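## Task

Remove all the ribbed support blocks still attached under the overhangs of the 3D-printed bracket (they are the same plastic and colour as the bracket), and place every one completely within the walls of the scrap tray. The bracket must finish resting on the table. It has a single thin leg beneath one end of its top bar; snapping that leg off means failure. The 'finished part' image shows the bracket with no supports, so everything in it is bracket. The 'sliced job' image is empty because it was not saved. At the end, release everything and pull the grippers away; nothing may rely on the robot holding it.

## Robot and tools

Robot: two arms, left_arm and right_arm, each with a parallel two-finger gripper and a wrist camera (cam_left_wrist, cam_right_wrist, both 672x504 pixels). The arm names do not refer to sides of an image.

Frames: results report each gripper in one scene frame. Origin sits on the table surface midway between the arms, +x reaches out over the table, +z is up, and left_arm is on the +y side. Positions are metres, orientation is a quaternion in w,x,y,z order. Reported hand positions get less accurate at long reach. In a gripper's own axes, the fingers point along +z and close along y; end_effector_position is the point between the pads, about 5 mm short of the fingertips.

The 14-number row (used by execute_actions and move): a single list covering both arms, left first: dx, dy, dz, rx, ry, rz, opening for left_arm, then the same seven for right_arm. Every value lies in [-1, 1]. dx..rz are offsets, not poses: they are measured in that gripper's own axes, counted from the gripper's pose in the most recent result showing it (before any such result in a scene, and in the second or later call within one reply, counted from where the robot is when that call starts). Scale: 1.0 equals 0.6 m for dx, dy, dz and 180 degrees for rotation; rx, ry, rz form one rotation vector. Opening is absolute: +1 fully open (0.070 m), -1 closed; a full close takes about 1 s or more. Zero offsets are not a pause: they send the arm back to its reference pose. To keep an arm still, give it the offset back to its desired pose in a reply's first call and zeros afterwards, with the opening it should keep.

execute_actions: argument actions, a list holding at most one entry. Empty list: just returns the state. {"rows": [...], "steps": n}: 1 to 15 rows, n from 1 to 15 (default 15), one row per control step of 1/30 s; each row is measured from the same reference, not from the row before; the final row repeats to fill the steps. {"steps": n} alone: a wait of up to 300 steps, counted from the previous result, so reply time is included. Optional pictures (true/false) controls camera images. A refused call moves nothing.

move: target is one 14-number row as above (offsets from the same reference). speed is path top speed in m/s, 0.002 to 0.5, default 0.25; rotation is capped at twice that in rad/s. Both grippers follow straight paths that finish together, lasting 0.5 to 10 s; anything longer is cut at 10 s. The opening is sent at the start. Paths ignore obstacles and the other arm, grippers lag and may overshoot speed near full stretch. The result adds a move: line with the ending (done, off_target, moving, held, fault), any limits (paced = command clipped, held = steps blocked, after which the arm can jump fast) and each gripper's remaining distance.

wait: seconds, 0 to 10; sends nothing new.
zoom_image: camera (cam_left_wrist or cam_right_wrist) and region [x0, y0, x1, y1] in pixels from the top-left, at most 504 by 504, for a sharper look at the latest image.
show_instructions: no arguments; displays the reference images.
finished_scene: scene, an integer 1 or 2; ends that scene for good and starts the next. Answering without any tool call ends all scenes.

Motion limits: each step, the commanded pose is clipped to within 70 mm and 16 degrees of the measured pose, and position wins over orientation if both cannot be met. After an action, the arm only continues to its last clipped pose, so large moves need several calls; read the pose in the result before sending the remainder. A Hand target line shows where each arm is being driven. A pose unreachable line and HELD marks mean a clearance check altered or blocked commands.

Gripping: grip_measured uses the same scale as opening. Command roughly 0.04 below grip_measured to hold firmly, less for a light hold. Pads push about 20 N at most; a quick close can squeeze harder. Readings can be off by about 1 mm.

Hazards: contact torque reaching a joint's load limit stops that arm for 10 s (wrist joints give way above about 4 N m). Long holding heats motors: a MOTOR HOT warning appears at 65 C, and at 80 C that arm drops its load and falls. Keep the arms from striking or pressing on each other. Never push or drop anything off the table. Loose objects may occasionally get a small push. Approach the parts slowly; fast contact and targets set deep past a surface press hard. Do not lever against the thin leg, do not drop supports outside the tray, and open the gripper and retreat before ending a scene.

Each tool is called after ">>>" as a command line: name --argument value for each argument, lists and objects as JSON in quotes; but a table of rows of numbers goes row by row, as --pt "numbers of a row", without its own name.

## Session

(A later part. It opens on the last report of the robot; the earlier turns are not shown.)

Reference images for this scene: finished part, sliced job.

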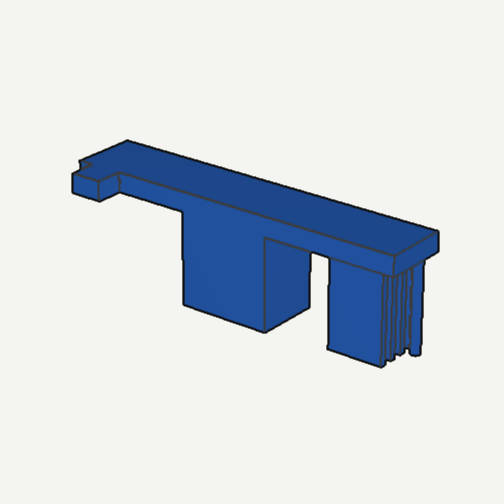

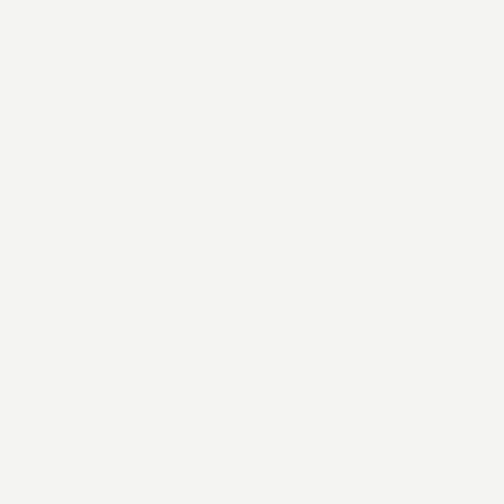

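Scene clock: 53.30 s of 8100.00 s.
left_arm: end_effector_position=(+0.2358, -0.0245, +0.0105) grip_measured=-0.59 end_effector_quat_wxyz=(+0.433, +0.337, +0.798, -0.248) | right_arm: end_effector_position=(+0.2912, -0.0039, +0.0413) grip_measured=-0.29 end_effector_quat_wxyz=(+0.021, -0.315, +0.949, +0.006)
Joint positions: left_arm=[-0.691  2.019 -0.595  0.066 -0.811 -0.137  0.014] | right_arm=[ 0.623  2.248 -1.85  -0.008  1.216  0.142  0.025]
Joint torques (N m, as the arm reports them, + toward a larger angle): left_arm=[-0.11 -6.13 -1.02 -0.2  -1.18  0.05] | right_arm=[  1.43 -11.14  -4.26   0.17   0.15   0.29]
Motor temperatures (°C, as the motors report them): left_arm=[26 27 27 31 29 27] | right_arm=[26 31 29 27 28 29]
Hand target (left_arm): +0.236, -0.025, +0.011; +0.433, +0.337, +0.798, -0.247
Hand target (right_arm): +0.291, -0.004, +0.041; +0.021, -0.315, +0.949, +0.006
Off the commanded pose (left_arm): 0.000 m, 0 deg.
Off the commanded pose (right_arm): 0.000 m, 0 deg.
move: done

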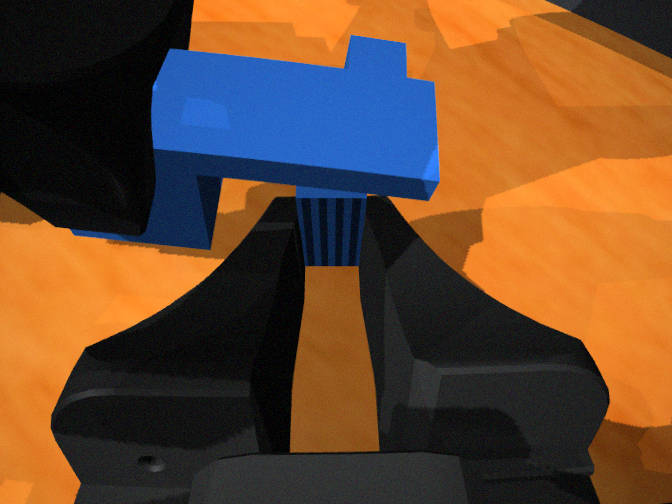

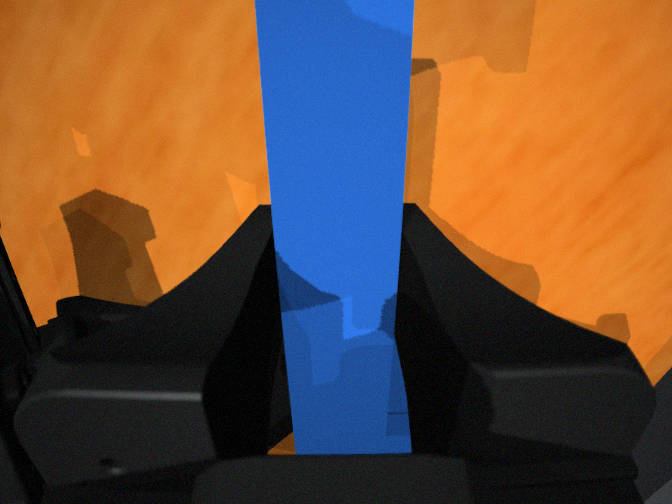

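>>> move --target '[0.03,0,-0.052,0,0,0.04,-0.8,0,0,-0.005,0,0,0,-0.5]' --speed 0.08

>>> move --target '[-0.01,-0.11,0.028,0,0,0,-0.8,0,0,0,0,0,0,-0.5]' --speed 0.1

>>> move --target '[0,0,0,0,0,0,-0.45,0,0,0,0,0,0,-0.5]'

>>> move --target '[0.045,0,-0.1,0,0,0,-0.45,0,0,0,0,0,0.25,-0.5]' --speed 0.3

>>> move --target '[0.012,0.155,-0.015,0,0,0,-0.45,0,0,0,0,0,0.25,-0.5]' --speed 0.3

Scene clock: 56.53 s of 8100.00 s.
left_arm: end_effector_position=(+0.2116, +0.0029, +0.0101) grip_measured=-0.59 end_effector_quat_wxyz=(+0.448, +0.387, +0.776, -0.220) | right_arm: end_effector_position=(+0.2910, -0.0040, +0.0443) grip_measured=-0.29 end_effector_quat_wxyz=(+0.023, -0.315, +0.949, +0.007)
Joint positions: left_arm=[-0.694  1.974 -0.445  0.058 -0.916 -0.002  0.014] | right_arm=[ 0.623  2.241 -1.848 -0.008  1.217  0.143  0.025]
Joint torques (N m, as the arm reports them, + toward a larger angle): left_arm=[-0.31 -5.25 -1.89 -0.23 -0.92 -0.2 ] | right_arm=[  0.93 -12.22  -4.34   0.15   0.14   0.24]
Motor temperatures (°C, as the motors report them): left_arm=[26 27 27 31 29 27] | right_arm=[26 31 29 27 28 29]
Hand target (left_arm): +0.212, +0.003, +0.010; +0.448, +0.387, +0.776, -0.220
Hand target (right_arm): +0.291, -0.004, +0.044; +0.023, -0.315, +0.949, +0.007
Off the commanded pose (left_arm): 0.001 m, 0 deg.
Off the commanded pose (right_arm): 0.000 m, 0 deg.
joint sent to its limit (right arm) — the command would take joint 5 (wrist pitch) past its upper limit, so that joint was sent only as far as its limit.
move: done

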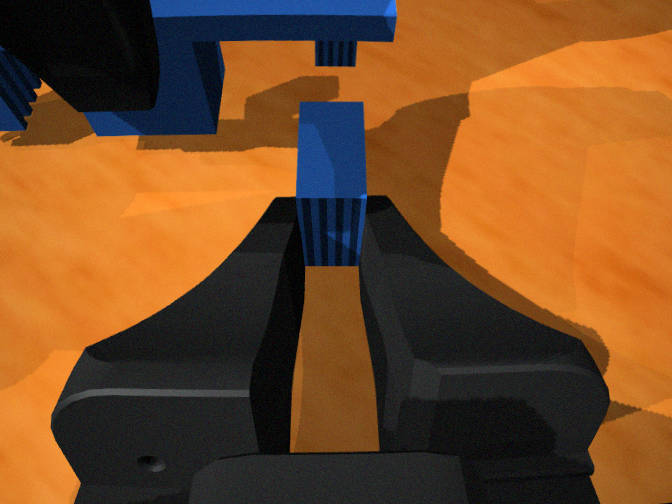

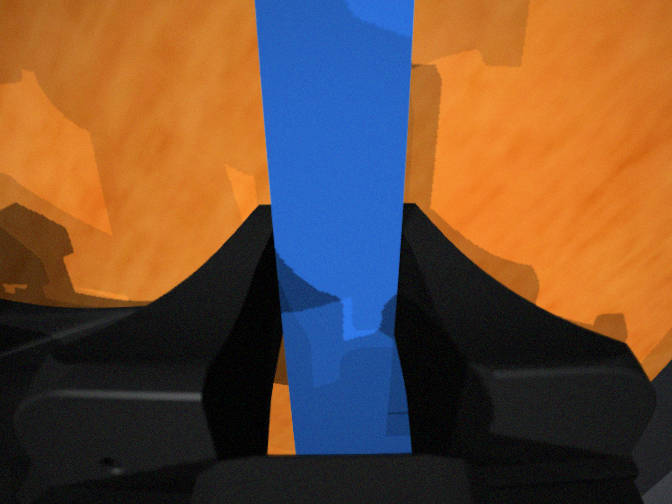

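Scene clock: 57.50 s of 8100.00 s.
left_arm: end_effector_position=(+0.1709, -0.0513, +0.0074) grip_measured=-0.59 end_effector_quat_wxyz=(+0.449, +0.388, +0.775, -0.219) | right_arm: end_effector_position=(+0.2910, -0.0040, +0.0443) grip_measured=-0.29 end_effector_quat_wxyz=(+0.023, -0.315, +0.949, +0.007)
Joint positions: left_arm=[-0.993  2.017 -0.547 -0.283 -0.864  0.071  0.014] | right_arm=[ 0.623  2.241 -1.848 -0.008  1.217  0.143  0.025]
Joint torques (N m, as the arm reports them, + toward a larger angle): left_arm=[ 0.47 -5.26 -2.09  0.12 -0.86  0.05] | right_arm=[  0.89 -12.24  -4.35   0.15   0.13   0.25]
Motor temperatures (°C, as the motors report them): left_arm=[26 27 27 31 29 27] | right_arm=[26 32 29 27 28 29]
Hand target (left_arm): +0.171, -0.051, +0.007; +0.449, +0.388, +0.775, -0.219
Hand target (right_arm): +0.291, -0.004, +0.044; +0.023, -0.315, +0.949, +0.007
Off the commanded pose (left_arm): 0.002 m, 0 deg.
Off the commanded pose (right_arm): 0.000 m, 0 deg.
joint sent to its limit (right arm) — the command would take joint 5 (wrist pitch) past its upper limit, so that joint was sent only as far as its limit.
move: done

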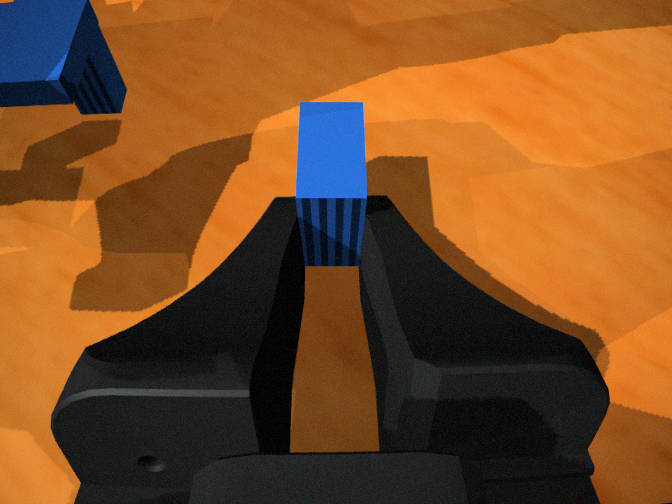

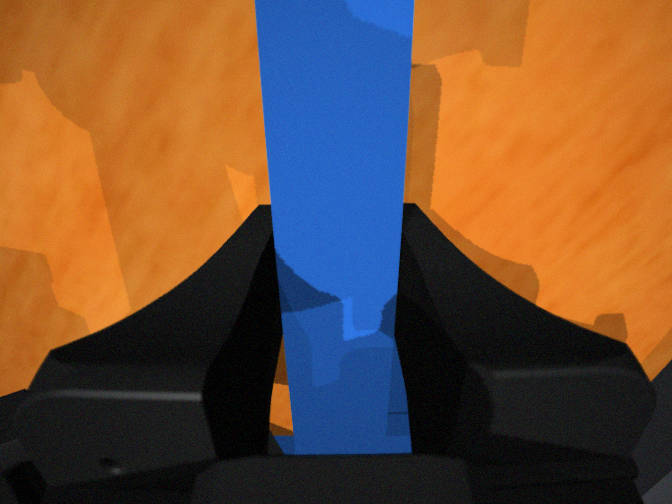

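Scene clock: 58.00 s of 8100.00 s.
left_arm: end_effector_position=(+0.1710, -0.0513, +0.0074) grip_measured=-0.45 end_effector_quat_wxyz=(+0.449, +0.388, +0.775, -0.219) | right_arm: end_effector_position=(+0.2910, -0.0040, +0.0443) grip_measured=-0.29 end_effector_quat_wxyz=(+0.023, -0.315, +0.949, +0.007)
Joint positions: left_arm=[-0.993  2.017 -0.547 -0.283 -0.864  0.071  0.019] | right_arm=[ 0.623  2.241 -1.848 -0.008  1.217  0.143  0.025]
Joint torques (N m, as the arm reports them, + toward a larger angle): left_arm=[ 0.38 -5.03 -2.39 -0.01 -0.86  0.15] | right_arm=[  0.89 -12.26  -4.34   0.15   0.12   0.25]
Motor temperatures (°C, as the motors report them): left_arm=[26 27 27 31 29 27] | right_arm=[26 32 29 27 28 29]
Hand target (left_arm): +0.171, -0.051, +0.007; +0.449, +0.388, +0.775, -0.219
Hand target (right_arm): +0.291, -0.004, +0.044; +0.023, -0.315, +0.949, +0.007
Off the commanded pose (left_arm): 0.000 m, 0 deg.
Off the commanded pose (right_arm): 0.000 m, 0 deg.
joint sent to its limit (right arm) — the command would take joint 5 (wrist pitch) past its upper limit, so that joint was sent only as far as its limit.
move: done

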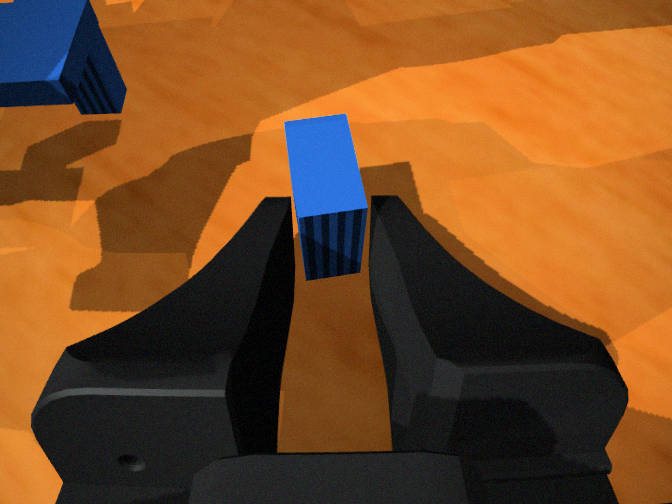

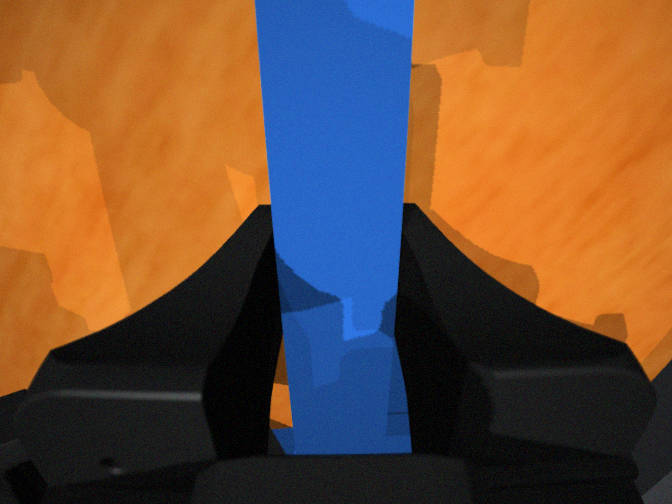

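Scene clock: 59.67 s of 8100.00 s.
left_arm: end_effector_position=(+0.1310, +0.0011, +0.0133) grip_measured=-0.45 end_effector_quat_wxyz=(+0.449, +0.388, +0.775, -0.218) | right_arm: end_effector_position=(+0.2912, -0.0042, +0.0443) grip_measured=-0.29 end_effector_quat_wxyz=(+0.019, +0.072, +0.997, +0.016)
Joint positions: left_arm=[-1.093  1.922 -0.291 -0.355 -1.02   0.023  0.019] | right_arm=[ 0.623  2.241 -1.848 -0.008  1.217  0.928  0.025]
Joint torques (N m, as the arm reports them, + toward a larger angle): left_arm=[ 0.23 -4.16 -1.48 -0.1  -1.   -0.1 ] | right_arm=[  1.05 -12.22  -4.32  -0.03   0.1   -0.14]
Motor temperatures (°C, as the motors report them): left_arm=[26 27 27 31 29 27] | right_arm=[26 32 29 27 28 29]
Hand target (left_arm): +0.131, +0.001, +0.013; +0.449, +0.388, +0.775, -0.218
Hand target (right_arm): +0.291, -0.004, +0.044; +0.019, +0.072, +0.997, +0.016
Off the commanded pose (left_arm): 0.001 m, 0 deg.
Off the commanded pose (right_arm): 0.000 m, 0 deg.
joint sent to its limit (right arm) — the command would take joint 5 (wrist pitch) past its upper limit, so that joint was sent only as far as its limit.
move: done

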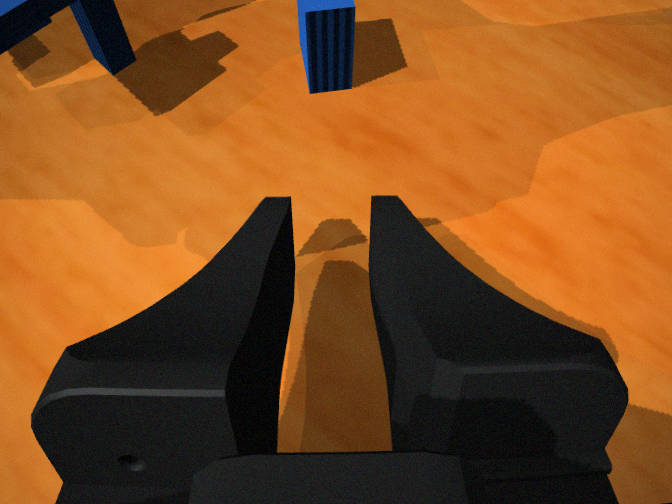

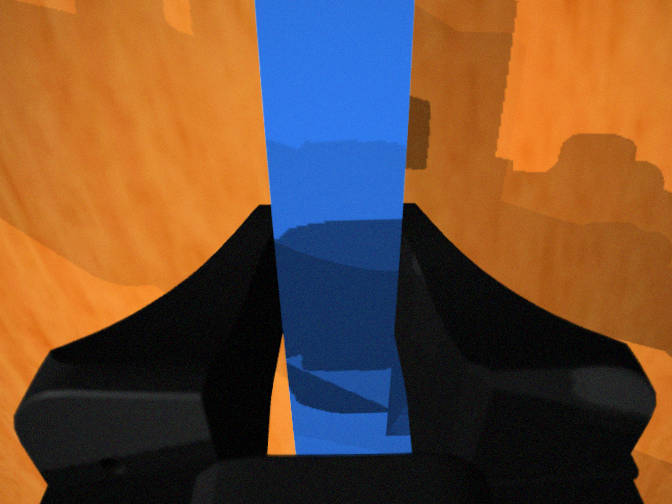

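Scene clock: 61.33 s of 8100.00 s.
left_arm: end_effector_position=(+0.1956, +0.0661, +0.0112) grip_measured=-0.45 end_effector_quat_wxyz=(+0.447, +0.387, +0.776, -0.221) | right_arm: end_effector_position=(+0.2913, -0.0043, +0.0443) grip_measured=-0.29 end_effector_quat_wxyz=(+0.011, +0.449, +0.893, +0.022)
Joint positions: left_arm=[-0.491  1.926 -0.222  0.252 -1.089  0.017  0.019] | right_arm=[ 0.622  2.241 -1.848 -0.007  1.217  1.714  0.025]
Joint torques (N m, as the arm reports them, + toward a larger angle): left_arm=[-0.3  -3.41 -1.97 -0.23 -0.76 -0.02] | right_arm=[  1.05 -12.17  -4.24  -0.03   0.1   -0.14]
Motor temperatures (°C, as the motors report them): left_arm=[26 27 27 31 29 27] | right_arm=[26 32 29 27 28 29]
Hand target (left_arm): +0.196, +0.066, +0.011; +0.447, +0.386, +0.776, -0.221
Hand target (right_arm): +0.291, -0.004, +0.044; +0.011, +0.448, +0.894, +0.022
Off the commanded pose (left_arm): 0.003 m, 0 deg.
Off the commanded pose (right_arm): 0.000 m, 0 deg.
joint sent to its limit (right arm) — the command would take joint 5 (wrist pitch) past its upper limit, so that joint was sent only as far as its limit.
move: done

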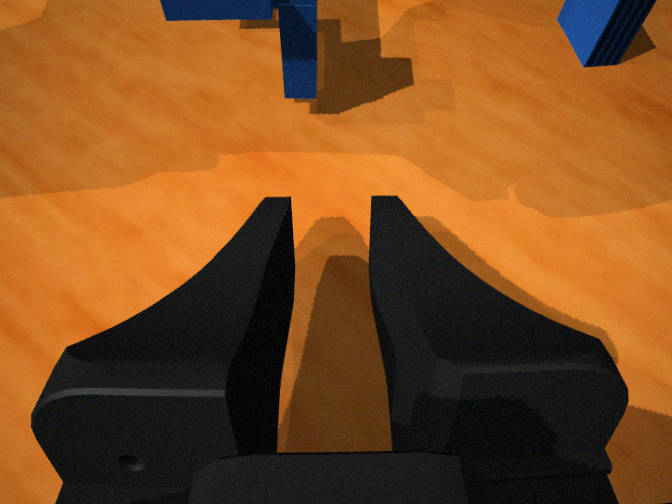

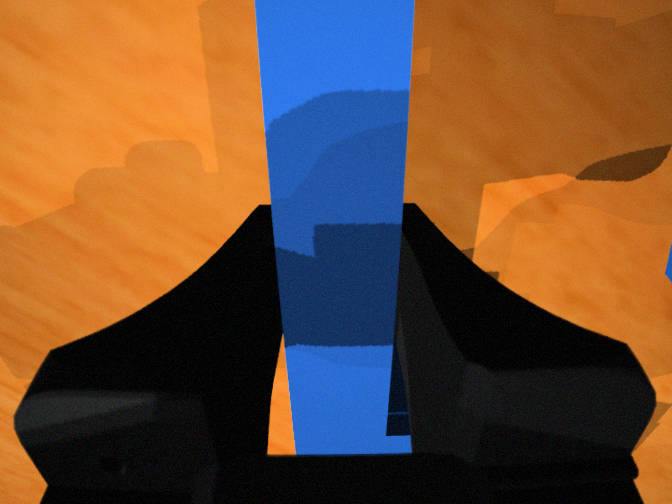

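>>> move --target '[-0.038,0.014,0.065,0,0,0,-0.45,0,0,0,0,0,0,-0.5]' --speed 0.05

Scene clock: 63.07 s of 8100.00 s.
left_arm: end_effector_position=(+0.2305, +0.0352, +0.0119) grip_measured=-0.45 end_effector_quat_wxyz=(+0.447, +0.387, +0.776, -0.221) | right_arm: end_effector_position=(+0.2912, -0.0042, +0.0443) grip_measured=-0.29 end_effector_quat_wxyz=(+0.011, +0.449, +0.893, +0.022)
Joint positions: left_arm=[-0.506  1.956 -0.408  0.259 -0.938 -0.028  0.019] | right_arm=[ 0.622  2.241 -1.848 -0.007  1.217  1.714  0.025]
Joint torques (N m, as the arm reports them, + toward a larger angle): left_arm=[-0.14 -4.42 -1.36  0.08 -1.04 -0.05] | right_arm=[  0.9  -12.18  -4.23   0.16   0.08   0.23]
Motor temperatures (°C, as the motors report them): left_arm=[26 27 27 31 29 27] | right_arm=[26 32 29 27 28 29]
Hand target (left_arm): +0.230, +0.036, +0.012; +0.447, +0.387, +0.776, -0.220
Hand target (right_arm): +0.291, -0.004, +0.044; +0.011, +0.449, +0.893, +0.022
Off the commanded pose (left_arm): 0.001 m, 0 deg.
Off the commanded pose (right_arm): 0.000 m, 0 deg.
joint sent to its limit (right arm) — the command would take joint 5 (wrist pitch) past its upper limit, so that joint was sent only as far as its limit.
move: done

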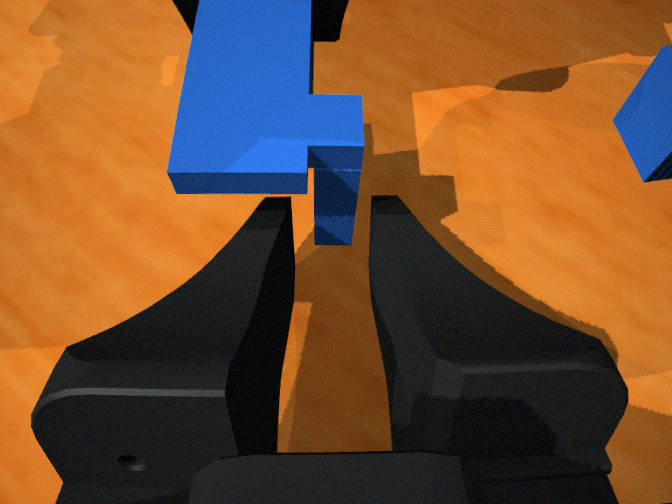

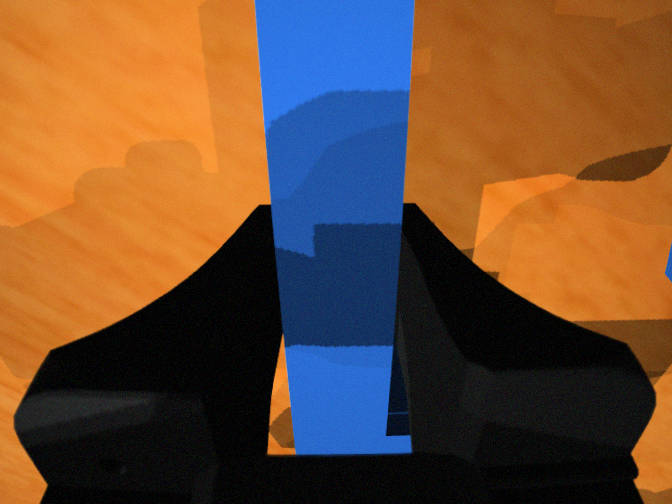

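>>> move --target '[-0.006,-0.001,0.011,0,0,0,-0.55,0,0,0,0,0,0,-0.5]' --speed 0.03

>>> move --target '[0,0,0,0,0,0,-0.9,0,0,0,0,0,0,-0.5]'

>>> move --target '[0,-0.008,0,0,0,-0.055,-0.9,0,0,0,0,0,0,-0.5]' --speed 0.05

Scene clock: 64.53 s of 8100.00 s.
left_arm: end_effector_position=(+0.2347, +0.0289, +0.0118) grip_measured=-0.55 end_effector_quat_wxyz=(+0.448, +0.387, +0.776, -0.220) | right_arm: end_effector_position=(+0.2912, -0.0042, +0.0443) grip_measured=-0.29 end_effector_quat_wxyz=(+0.011, +0.449, +0.893, +0.022)
Joint positions: left_arm=[-0.518  1.964 -0.437  0.25  -0.917 -0.032  0.016] | right_arm=[ 0.622  2.241 -1.848 -0.007  1.217  1.714  0.025]
Joint torques (N m, as the arm reports them, + toward a larger angle): left_arm=[-0.16 -4.36 -2.45 -0.24 -0.83 -0.22] | right_arm=[  0.38 -12.18  -4.23   0.13   0.06   0.03]
Motor temperatures (°C, as the motors report them): left_arm=[26 27 27 31 29 27] | right_arm=[26 32 29 27 28 29]
Hand target (left_arm): +0.235, +0.029, +0.012; +0.447, +0.387, +0.776, -0.220
Hand target (right_arm): +0.291, -0.004, +0.044; +0.011, +0.449, +0.893, +0.022
Off the commanded pose (left_arm): 0.000 m, 0 deg.
Off the commanded pose (right_arm): 0.000 m, 0 deg.
joint sent to its limit (right arm) — the command would take joint 5 (wrist pitch) past its upper limit, so that joint was sent only as far as its limit.
move: done

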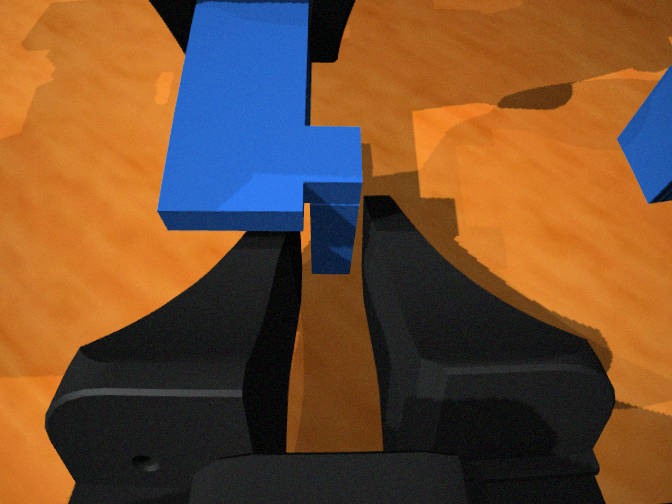

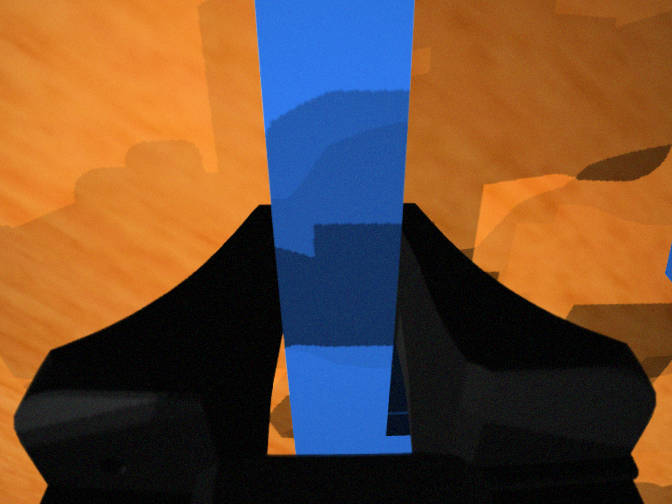

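Scene clock: 65.03 s of 8100.00 s.
left_arm: end_effector_position=(+0.2346, +0.0288, +0.0118) grip_measured=-0.72 end_effector_quat_wxyz=(+0.447, +0.387, +0.775, -0.220) | right_arm: end_effector_position=(+0.2913, -0.0042, +0.0443) grip_measured=-0.29 end_effector_quat_wxyz=(+0.011, +0.449, +0.893, +0.022)
Joint positions: left_arm=[-0.519  1.964 -0.437  0.25  -0.917 -0.032  0.01 ] | right_arm=[ 0.622  2.241 -1.848 -0.007  1.217  1.714  0.025]
Joint torques (N m, as the arm reports them, + toward a larger angle): left_arm=[ 0.26 -4.34 -2.48 -0.25 -0.79 -0.18] | right_arm=[  0.46 -12.13  -4.23   0.13   0.2    0.08]
Motor temperatures (°C, as the motors report them): left_arm=[26 27 27 31 29 27] | right_arm=[26 32 29 27 28 29]
Hand target (left_arm): +0.235, +0.029, +0.012; +0.448, +0.387, +0.776, -0.220
Hand target (right_arm): +0.291, -0.004, +0.044; +0.011, +0.449, +0.893, +0.022
Off the commanded pose (left_arm): 0.000 m, 0 deg.
Off the commanded pose (right_arm): 0.000 m, 0 deg.
joint sent to its limit (right arm) — the command would take joint 5 (wrist pitch) past its upper limit, so that joint was sent only as far as its limit.
move: done

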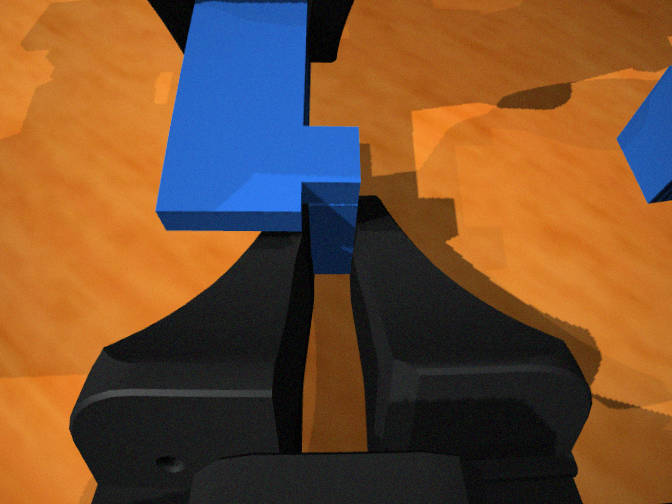

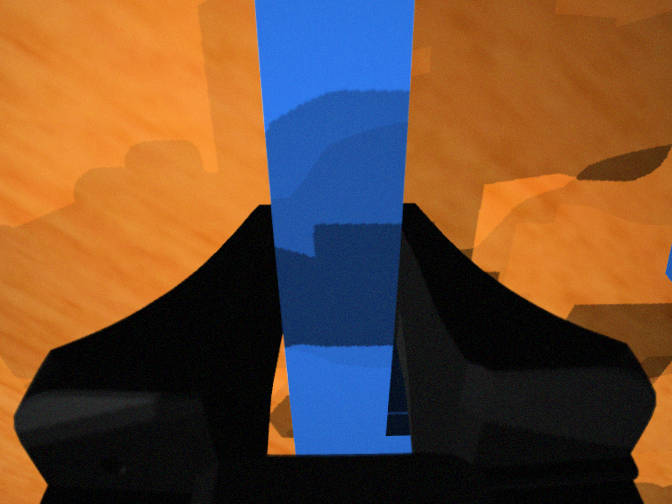

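Scene clock: 67.00 s of 8100.00 s.
left_arm: end_effector_position=(+0.2308, +0.0259, +0.0118) grip_measured=-0.72 end_effector_quat_wxyz=(+0.427, +0.318, +0.806, -0.258) | right_arm: end_effector_position=(+0.2913, -0.0042, +0.0443) grip_measured=-0.29 end_effector_quat_wxyz=(+0.011, +0.449, +0.893, +0.022)
Joint positions: left_arm=[-0.542  1.963 -0.433  0.224 -0.919 -0.201  0.01 ] | right_arm=[ 0.622  2.241 -1.848 -0.007  1.217  1.714  0.025]
Joint torques (N m, as the arm reports them, + toward a larger angle): left_arm=[-0.3  -5.25 -0.9  -0.21 -1.18  0.12] | right_arm=[  1.33 -12.15  -4.29   0.11   0.17   0.08]
Motor temperatures (°C, as the motors report them): left_arm=[26 27 27 31 29 27] | right_arm=[26 32 29 26 28 29]
Hand target (left_arm): +0.231, +0.026, +0.012; +0.427, +0.319, +0.806, -0.258
Hand target (right_arm): +0.291, -0.004, +0.044; +0.011, +0.449, +0.893, +0.022
Off the commanded pose (left_arm): 0.000 m, 0 deg.
Off the commanded pose (right_arm): 0.000 m, 0 deg.
move: done

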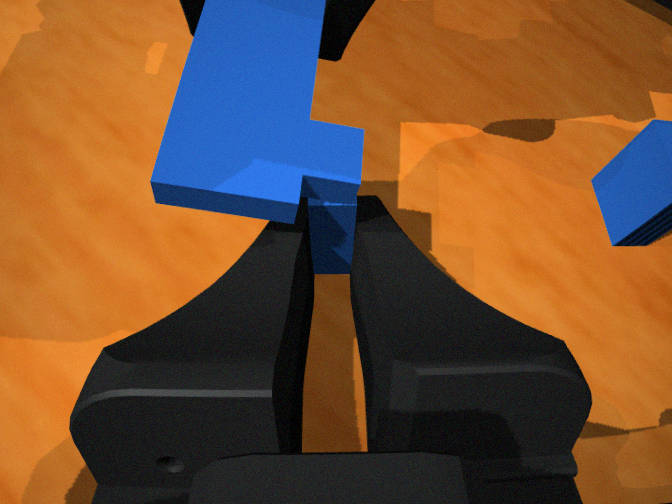

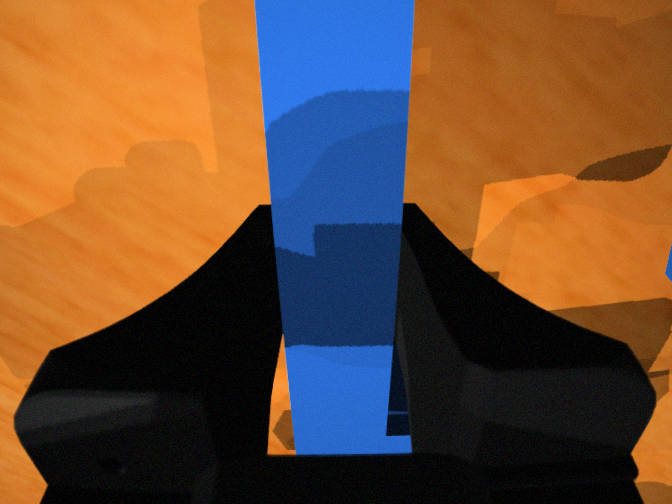

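>>> move --target '[0.045,0.008,-0.09,0,0,0.055,-0.9,0,0,0,0,0,0,-0.5]' --speed 0.1

>>> move --target '[0,0.03,-0.03,0,0,0,-0.9,0,0,0.02,0,0,0,-0.5]' --speed 0.04

>>> move --target '[0,0,0,0,0,0,-0.9,0,0,0,0,0,0,-0.05]'

>>> move --target '[-0.05,0.05,-0.08,0,0,0,-0.9,0,0,-0.08,0,0,0,-0.05]'

>>> move --target '[0,0,0,0,0,0,-0.9,0.038,-0.193,-0.01,0,0,0,-0.05]'

Scene clock: 70.40 s of 8100.00 s.
left_arm: end_effector_position=(+0.1930, +0.0740, +0.0145) grip_measured=-0.72 end_effector_quat_wxyz=(+0.447, +0.387, +0.776, -0.221) | right_arm: end_effector_position=(+0.2913, -0.0042, +0.0443) grip_measured=-0.29 end_effector_quat_wxyz=(+0.011, +0.449, +0.893, +0.022)
Joint positions: left_arm=[-0.456  1.901 -0.195  0.287 -1.09   0.018  0.01 ] | right_arm=[ 0.622  2.241 -1.848 -0.007  1.217  1.714  0.025]
Joint torques (N m, as the arm reports them, + toward a larger angle): left_arm=[-0.11 -3.81 -1.95 -0.07 -0.86 -0.18] | right_arm=[  1.47 -12.13  -4.35   0.09   0.17   0.08]
Motor temperatures (°C, as the motors report them): left_arm=[26 27 27 31 29 27] | right_arm=[26 32 29 26 28 29]
Hand target (left_arm): +0.194, +0.074, +0.015; +0.447, +0.386, +0.776, -0.222
Hand target (right_arm): +0.291, -0.004, +0.044; +0.011, +0.449, +0.893, +0.022
Off the commanded pose (left_arm): 0.002 m, 0 deg.
Off the commanded pose (right_arm): 0.000 m, 0 deg.
move: done

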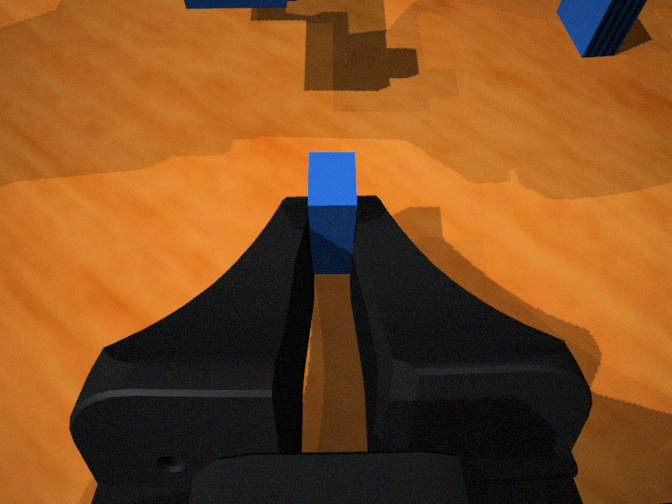

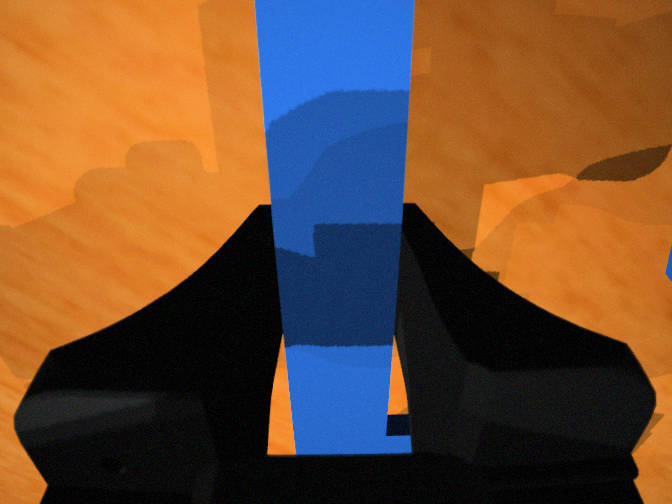

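Scene clock: 71.27 s of 8100.00 s.
left_arm: end_effector_position=(+0.1974, +0.0971, +0.0233) grip_measured=-0.72 end_effector_quat_wxyz=(+0.447, +0.386, +0.776, -0.222) | right_arm: end_effector_position=(+0.2918, -0.0037, +0.0327) grip_measured=-0.29 end_effector_quat_wxyz=(+0.011, +0.449, +0.893, +0.022)
Joint positions: left_arm=[-0.289  1.833 -0.164  0.459 -1.054  0.006  0.01 ] | right_arm=[ 0.622  2.254 -1.825 -0.007  1.179  1.714  0.025]
Joint torques (N m, as the arm reports them, + toward a larger angle): left_arm=[-0.18 -3.32 -0.41 -0.24 -0.83 -0.12] | right_arm=[ 0.97 -9.2  -3.53  0.02 -0.06  0.21]
Motor temperatures (°C, as the motors report them): left_arm=[26 27 27 31 29 27] | right_arm=[26 32 29 26 28 29]
Hand target (left_arm): +0.197, +0.097, +0.023; +0.447, +0.386, +0.776, -0.222
Hand target (right_arm): +0.292, -0.004, +0.032; +0.011, +0.449, +0.893, +0.022
Off the commanded pose (left_arm): 0.001 m, 0 deg.
Off the commanded pose (right_arm): 0.000 m, 0 deg.
move: done

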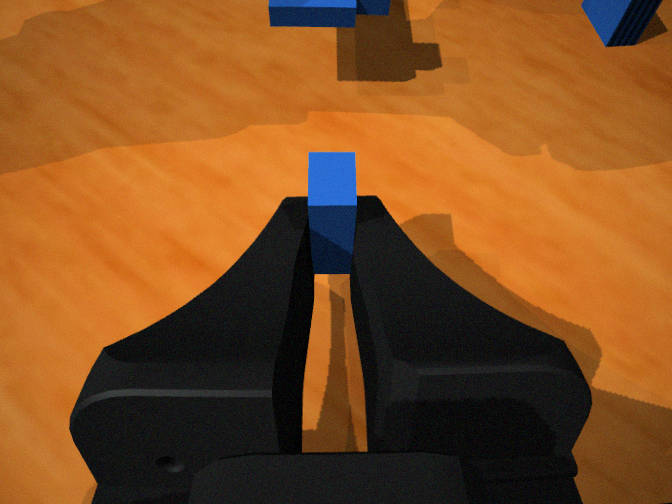

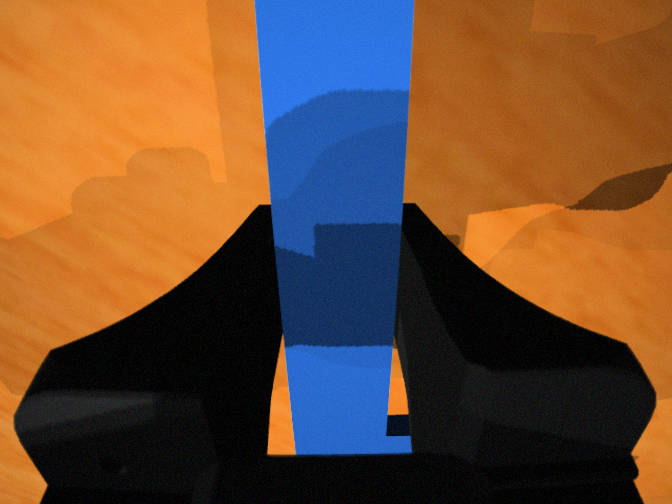

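Scene clock: 71.77 s of 8100.00 s.
left_arm: end_effector_position=(+0.1974, +0.0971, +0.0233) grip_measured=-0.72 end_effector_quat_wxyz=(+0.447, +0.386, +0.776, -0.222) | right_arm: end_effector_position=(+0.2917, -0.0038, +0.0325) grip_measured=-0.05 end_effector_quat_wxyz=(+0.011, +0.449, +0.893, +0.022)
Joint positions: left_arm=[-0.289  1.833 -0.164  0.459 -1.054  0.006  0.01 ] | right_arm=[ 0.622  2.255 -1.825 -0.007  1.179  1.714  0.033]
Joint torques (N m, as the arm reports them, + toward a larger angle): left_arm=[-0.3  -3.4  -0.37 -0.1  -0.8  -0.14] | right_arm=[  1.15 -10.13  -4.57   0.03  -0.03   0.19]
Motor temperatures (°C, as the motors report them): left_arm=[26 27 27 31 29 27] | right_arm=[26 32 29 26 28 29]
Hand target (left_arm): +0.197, +0.097, +0.023; +0.447, +0.386, +0.776, -0.222
Hand target (right_arm): +0.292, -0.004, +0.033; +0.011, +0.449, +0.893, +0.022
Off the commanded pose (left_arm): 0.000 m, 0 deg.
Off the commanded pose (right_arm): 0.000 m, 0 deg.
move: done

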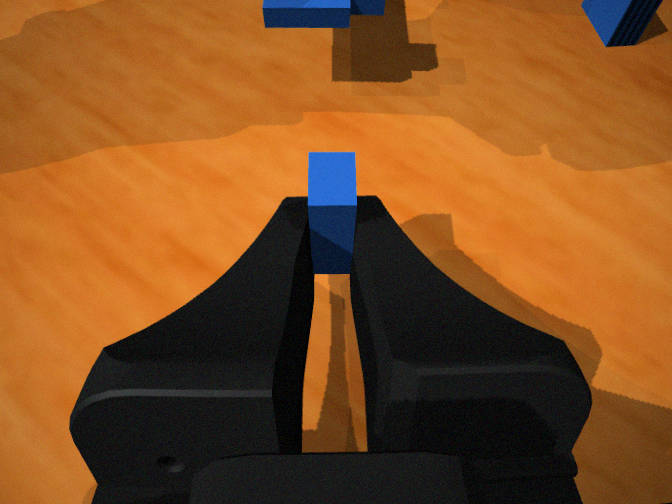

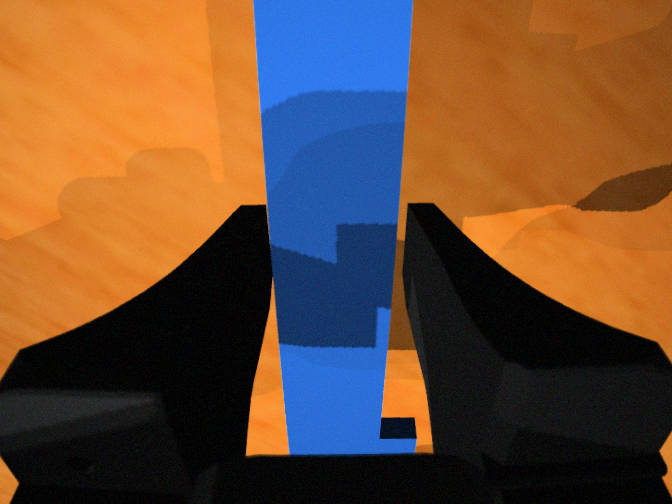

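Scene clock: 72.70 s of 8100.00 s.
left_arm: end_effector_position=(+0.2053, +0.1368, +0.0724) grip_measured=-0.72 end_effector_quat_wxyz=(+0.448, +0.385, +0.776, -0.222) | right_arm: end_effector_position=(+0.2898, -0.0050, +0.0806) grip_measured=-0.05 end_effector_quat_wxyz=(+0.022, +0.448, +0.892, +0.054)
Joint positions: left_arm=[ 0.025  1.472 -0.198  1.001 -0.801 -0.373  0.01 ] | right_arm=[ 0.623  2.147 -1.821 -0.007  1.217  1.714  0.033]
Joint torques (N m, as the arm reports them, + toward a larger angle): left_arm=[ 0.21 -1.72 -2.93 -0.4  -0.7   0.19] | right_arm=[ 1.86 -9.26 -4.28  0.16  0.15  0.09]
Motor temperatures (°C, as the motors report them): left_arm=[26 27 27 31 29 27] | right_arm=[26 32 29 26 28 29]
Hand target (left_arm): +0.205, +0.137, +0.072; +0.448, +0.385, +0.776, -0.222
Hand target (right_arm): +0.290, -0.005, +0.080; +0.021, +0.448, +0.892, +0.053
Off the commanded pose (left_arm): 0.001 m, 0 deg.
Off the commanded pose (right_arm): 0.000 m, 4 deg.
joint sent to its limit (right arm) — the command would take joint 5 (wrist pitch) past its upper limit, so that joint was sent only as far as its limit.
move: off_target (right_arm)

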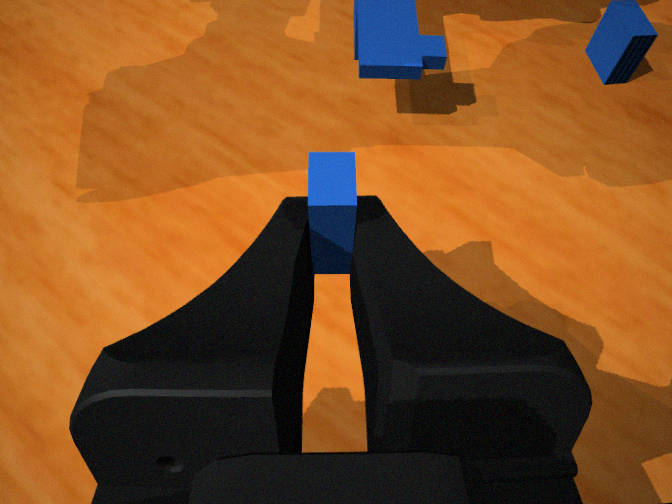

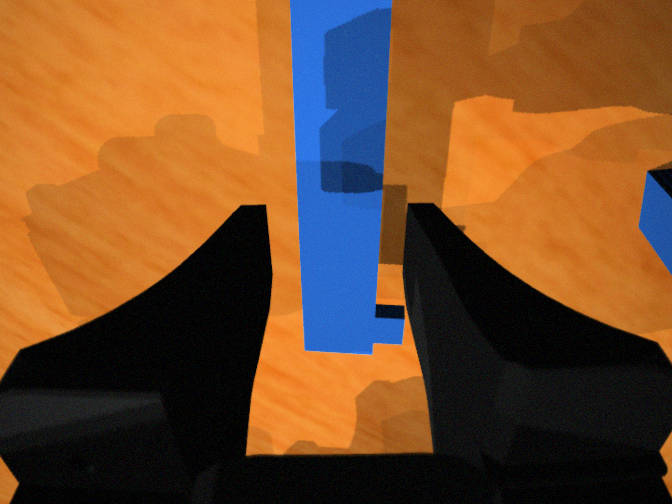

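Scene clock: 73.67 s of 8100.00 s.
left_arm: end_effector_position=(+0.2053, +0.1368, +0.0724) grip_measured=-0.72 end_effector_quat_wxyz=(+0.448, +0.385, +0.776, -0.222) | right_arm: end_effector_position=(+0.1831, -0.0551, +0.0751) grip_measured=-0.05 end_effector_quat_wxyz=(+0.020, +0.448, +0.892, +0.054)
Joint positions: left_arm=[ 0.025  1.472 -0.198  1.001 -0.801 -0.373  0.01 ] | right_arm=[ 0.743  1.77  -1.201 -0.022  0.975  1.843  0.033]
Joint torques (N m, as the arm reports them, + toward a larger angle): left_arm=[ 0.44 -1.85 -2.93 -0.35 -0.75  0.11] | right_arm=[ 0.89 -5.69 -6.16  0.01  0.02 -0.02]
Motor temperatures (°C, as the motors report them): left_arm=[26 27 27 31 29 27] | right_arm=[26 32 29 26 28 29]
Hand target (left_arm): +0.205, +0.137, +0.072; +0.448, +0.385, +0.776, -0.222
Hand target (right_arm): +0.183, -0.055, +0.075; +0.020, +0.448, +0.892, +0.054
Off the commanded pose (left_arm): 0.000 m, 0 deg.
Off the commanded pose (right_arm): 0.002 m, 0 deg.
move: done

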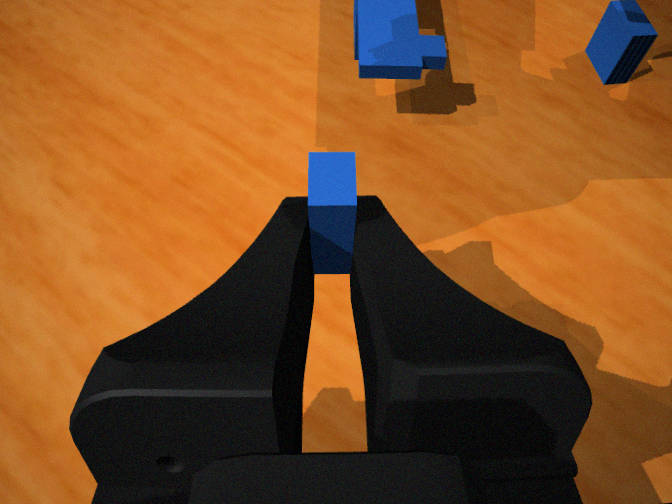

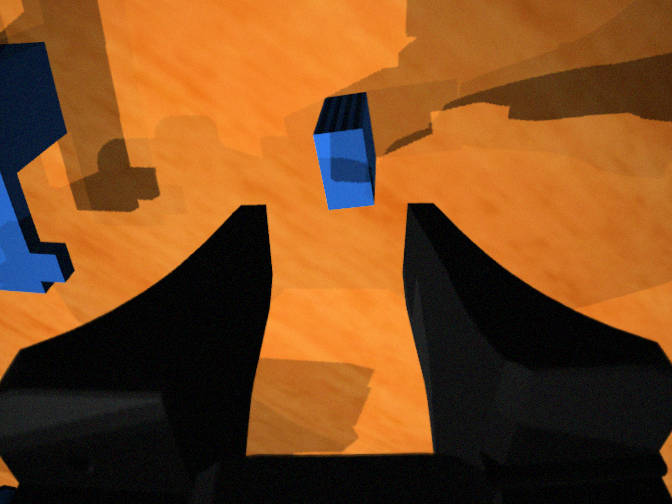

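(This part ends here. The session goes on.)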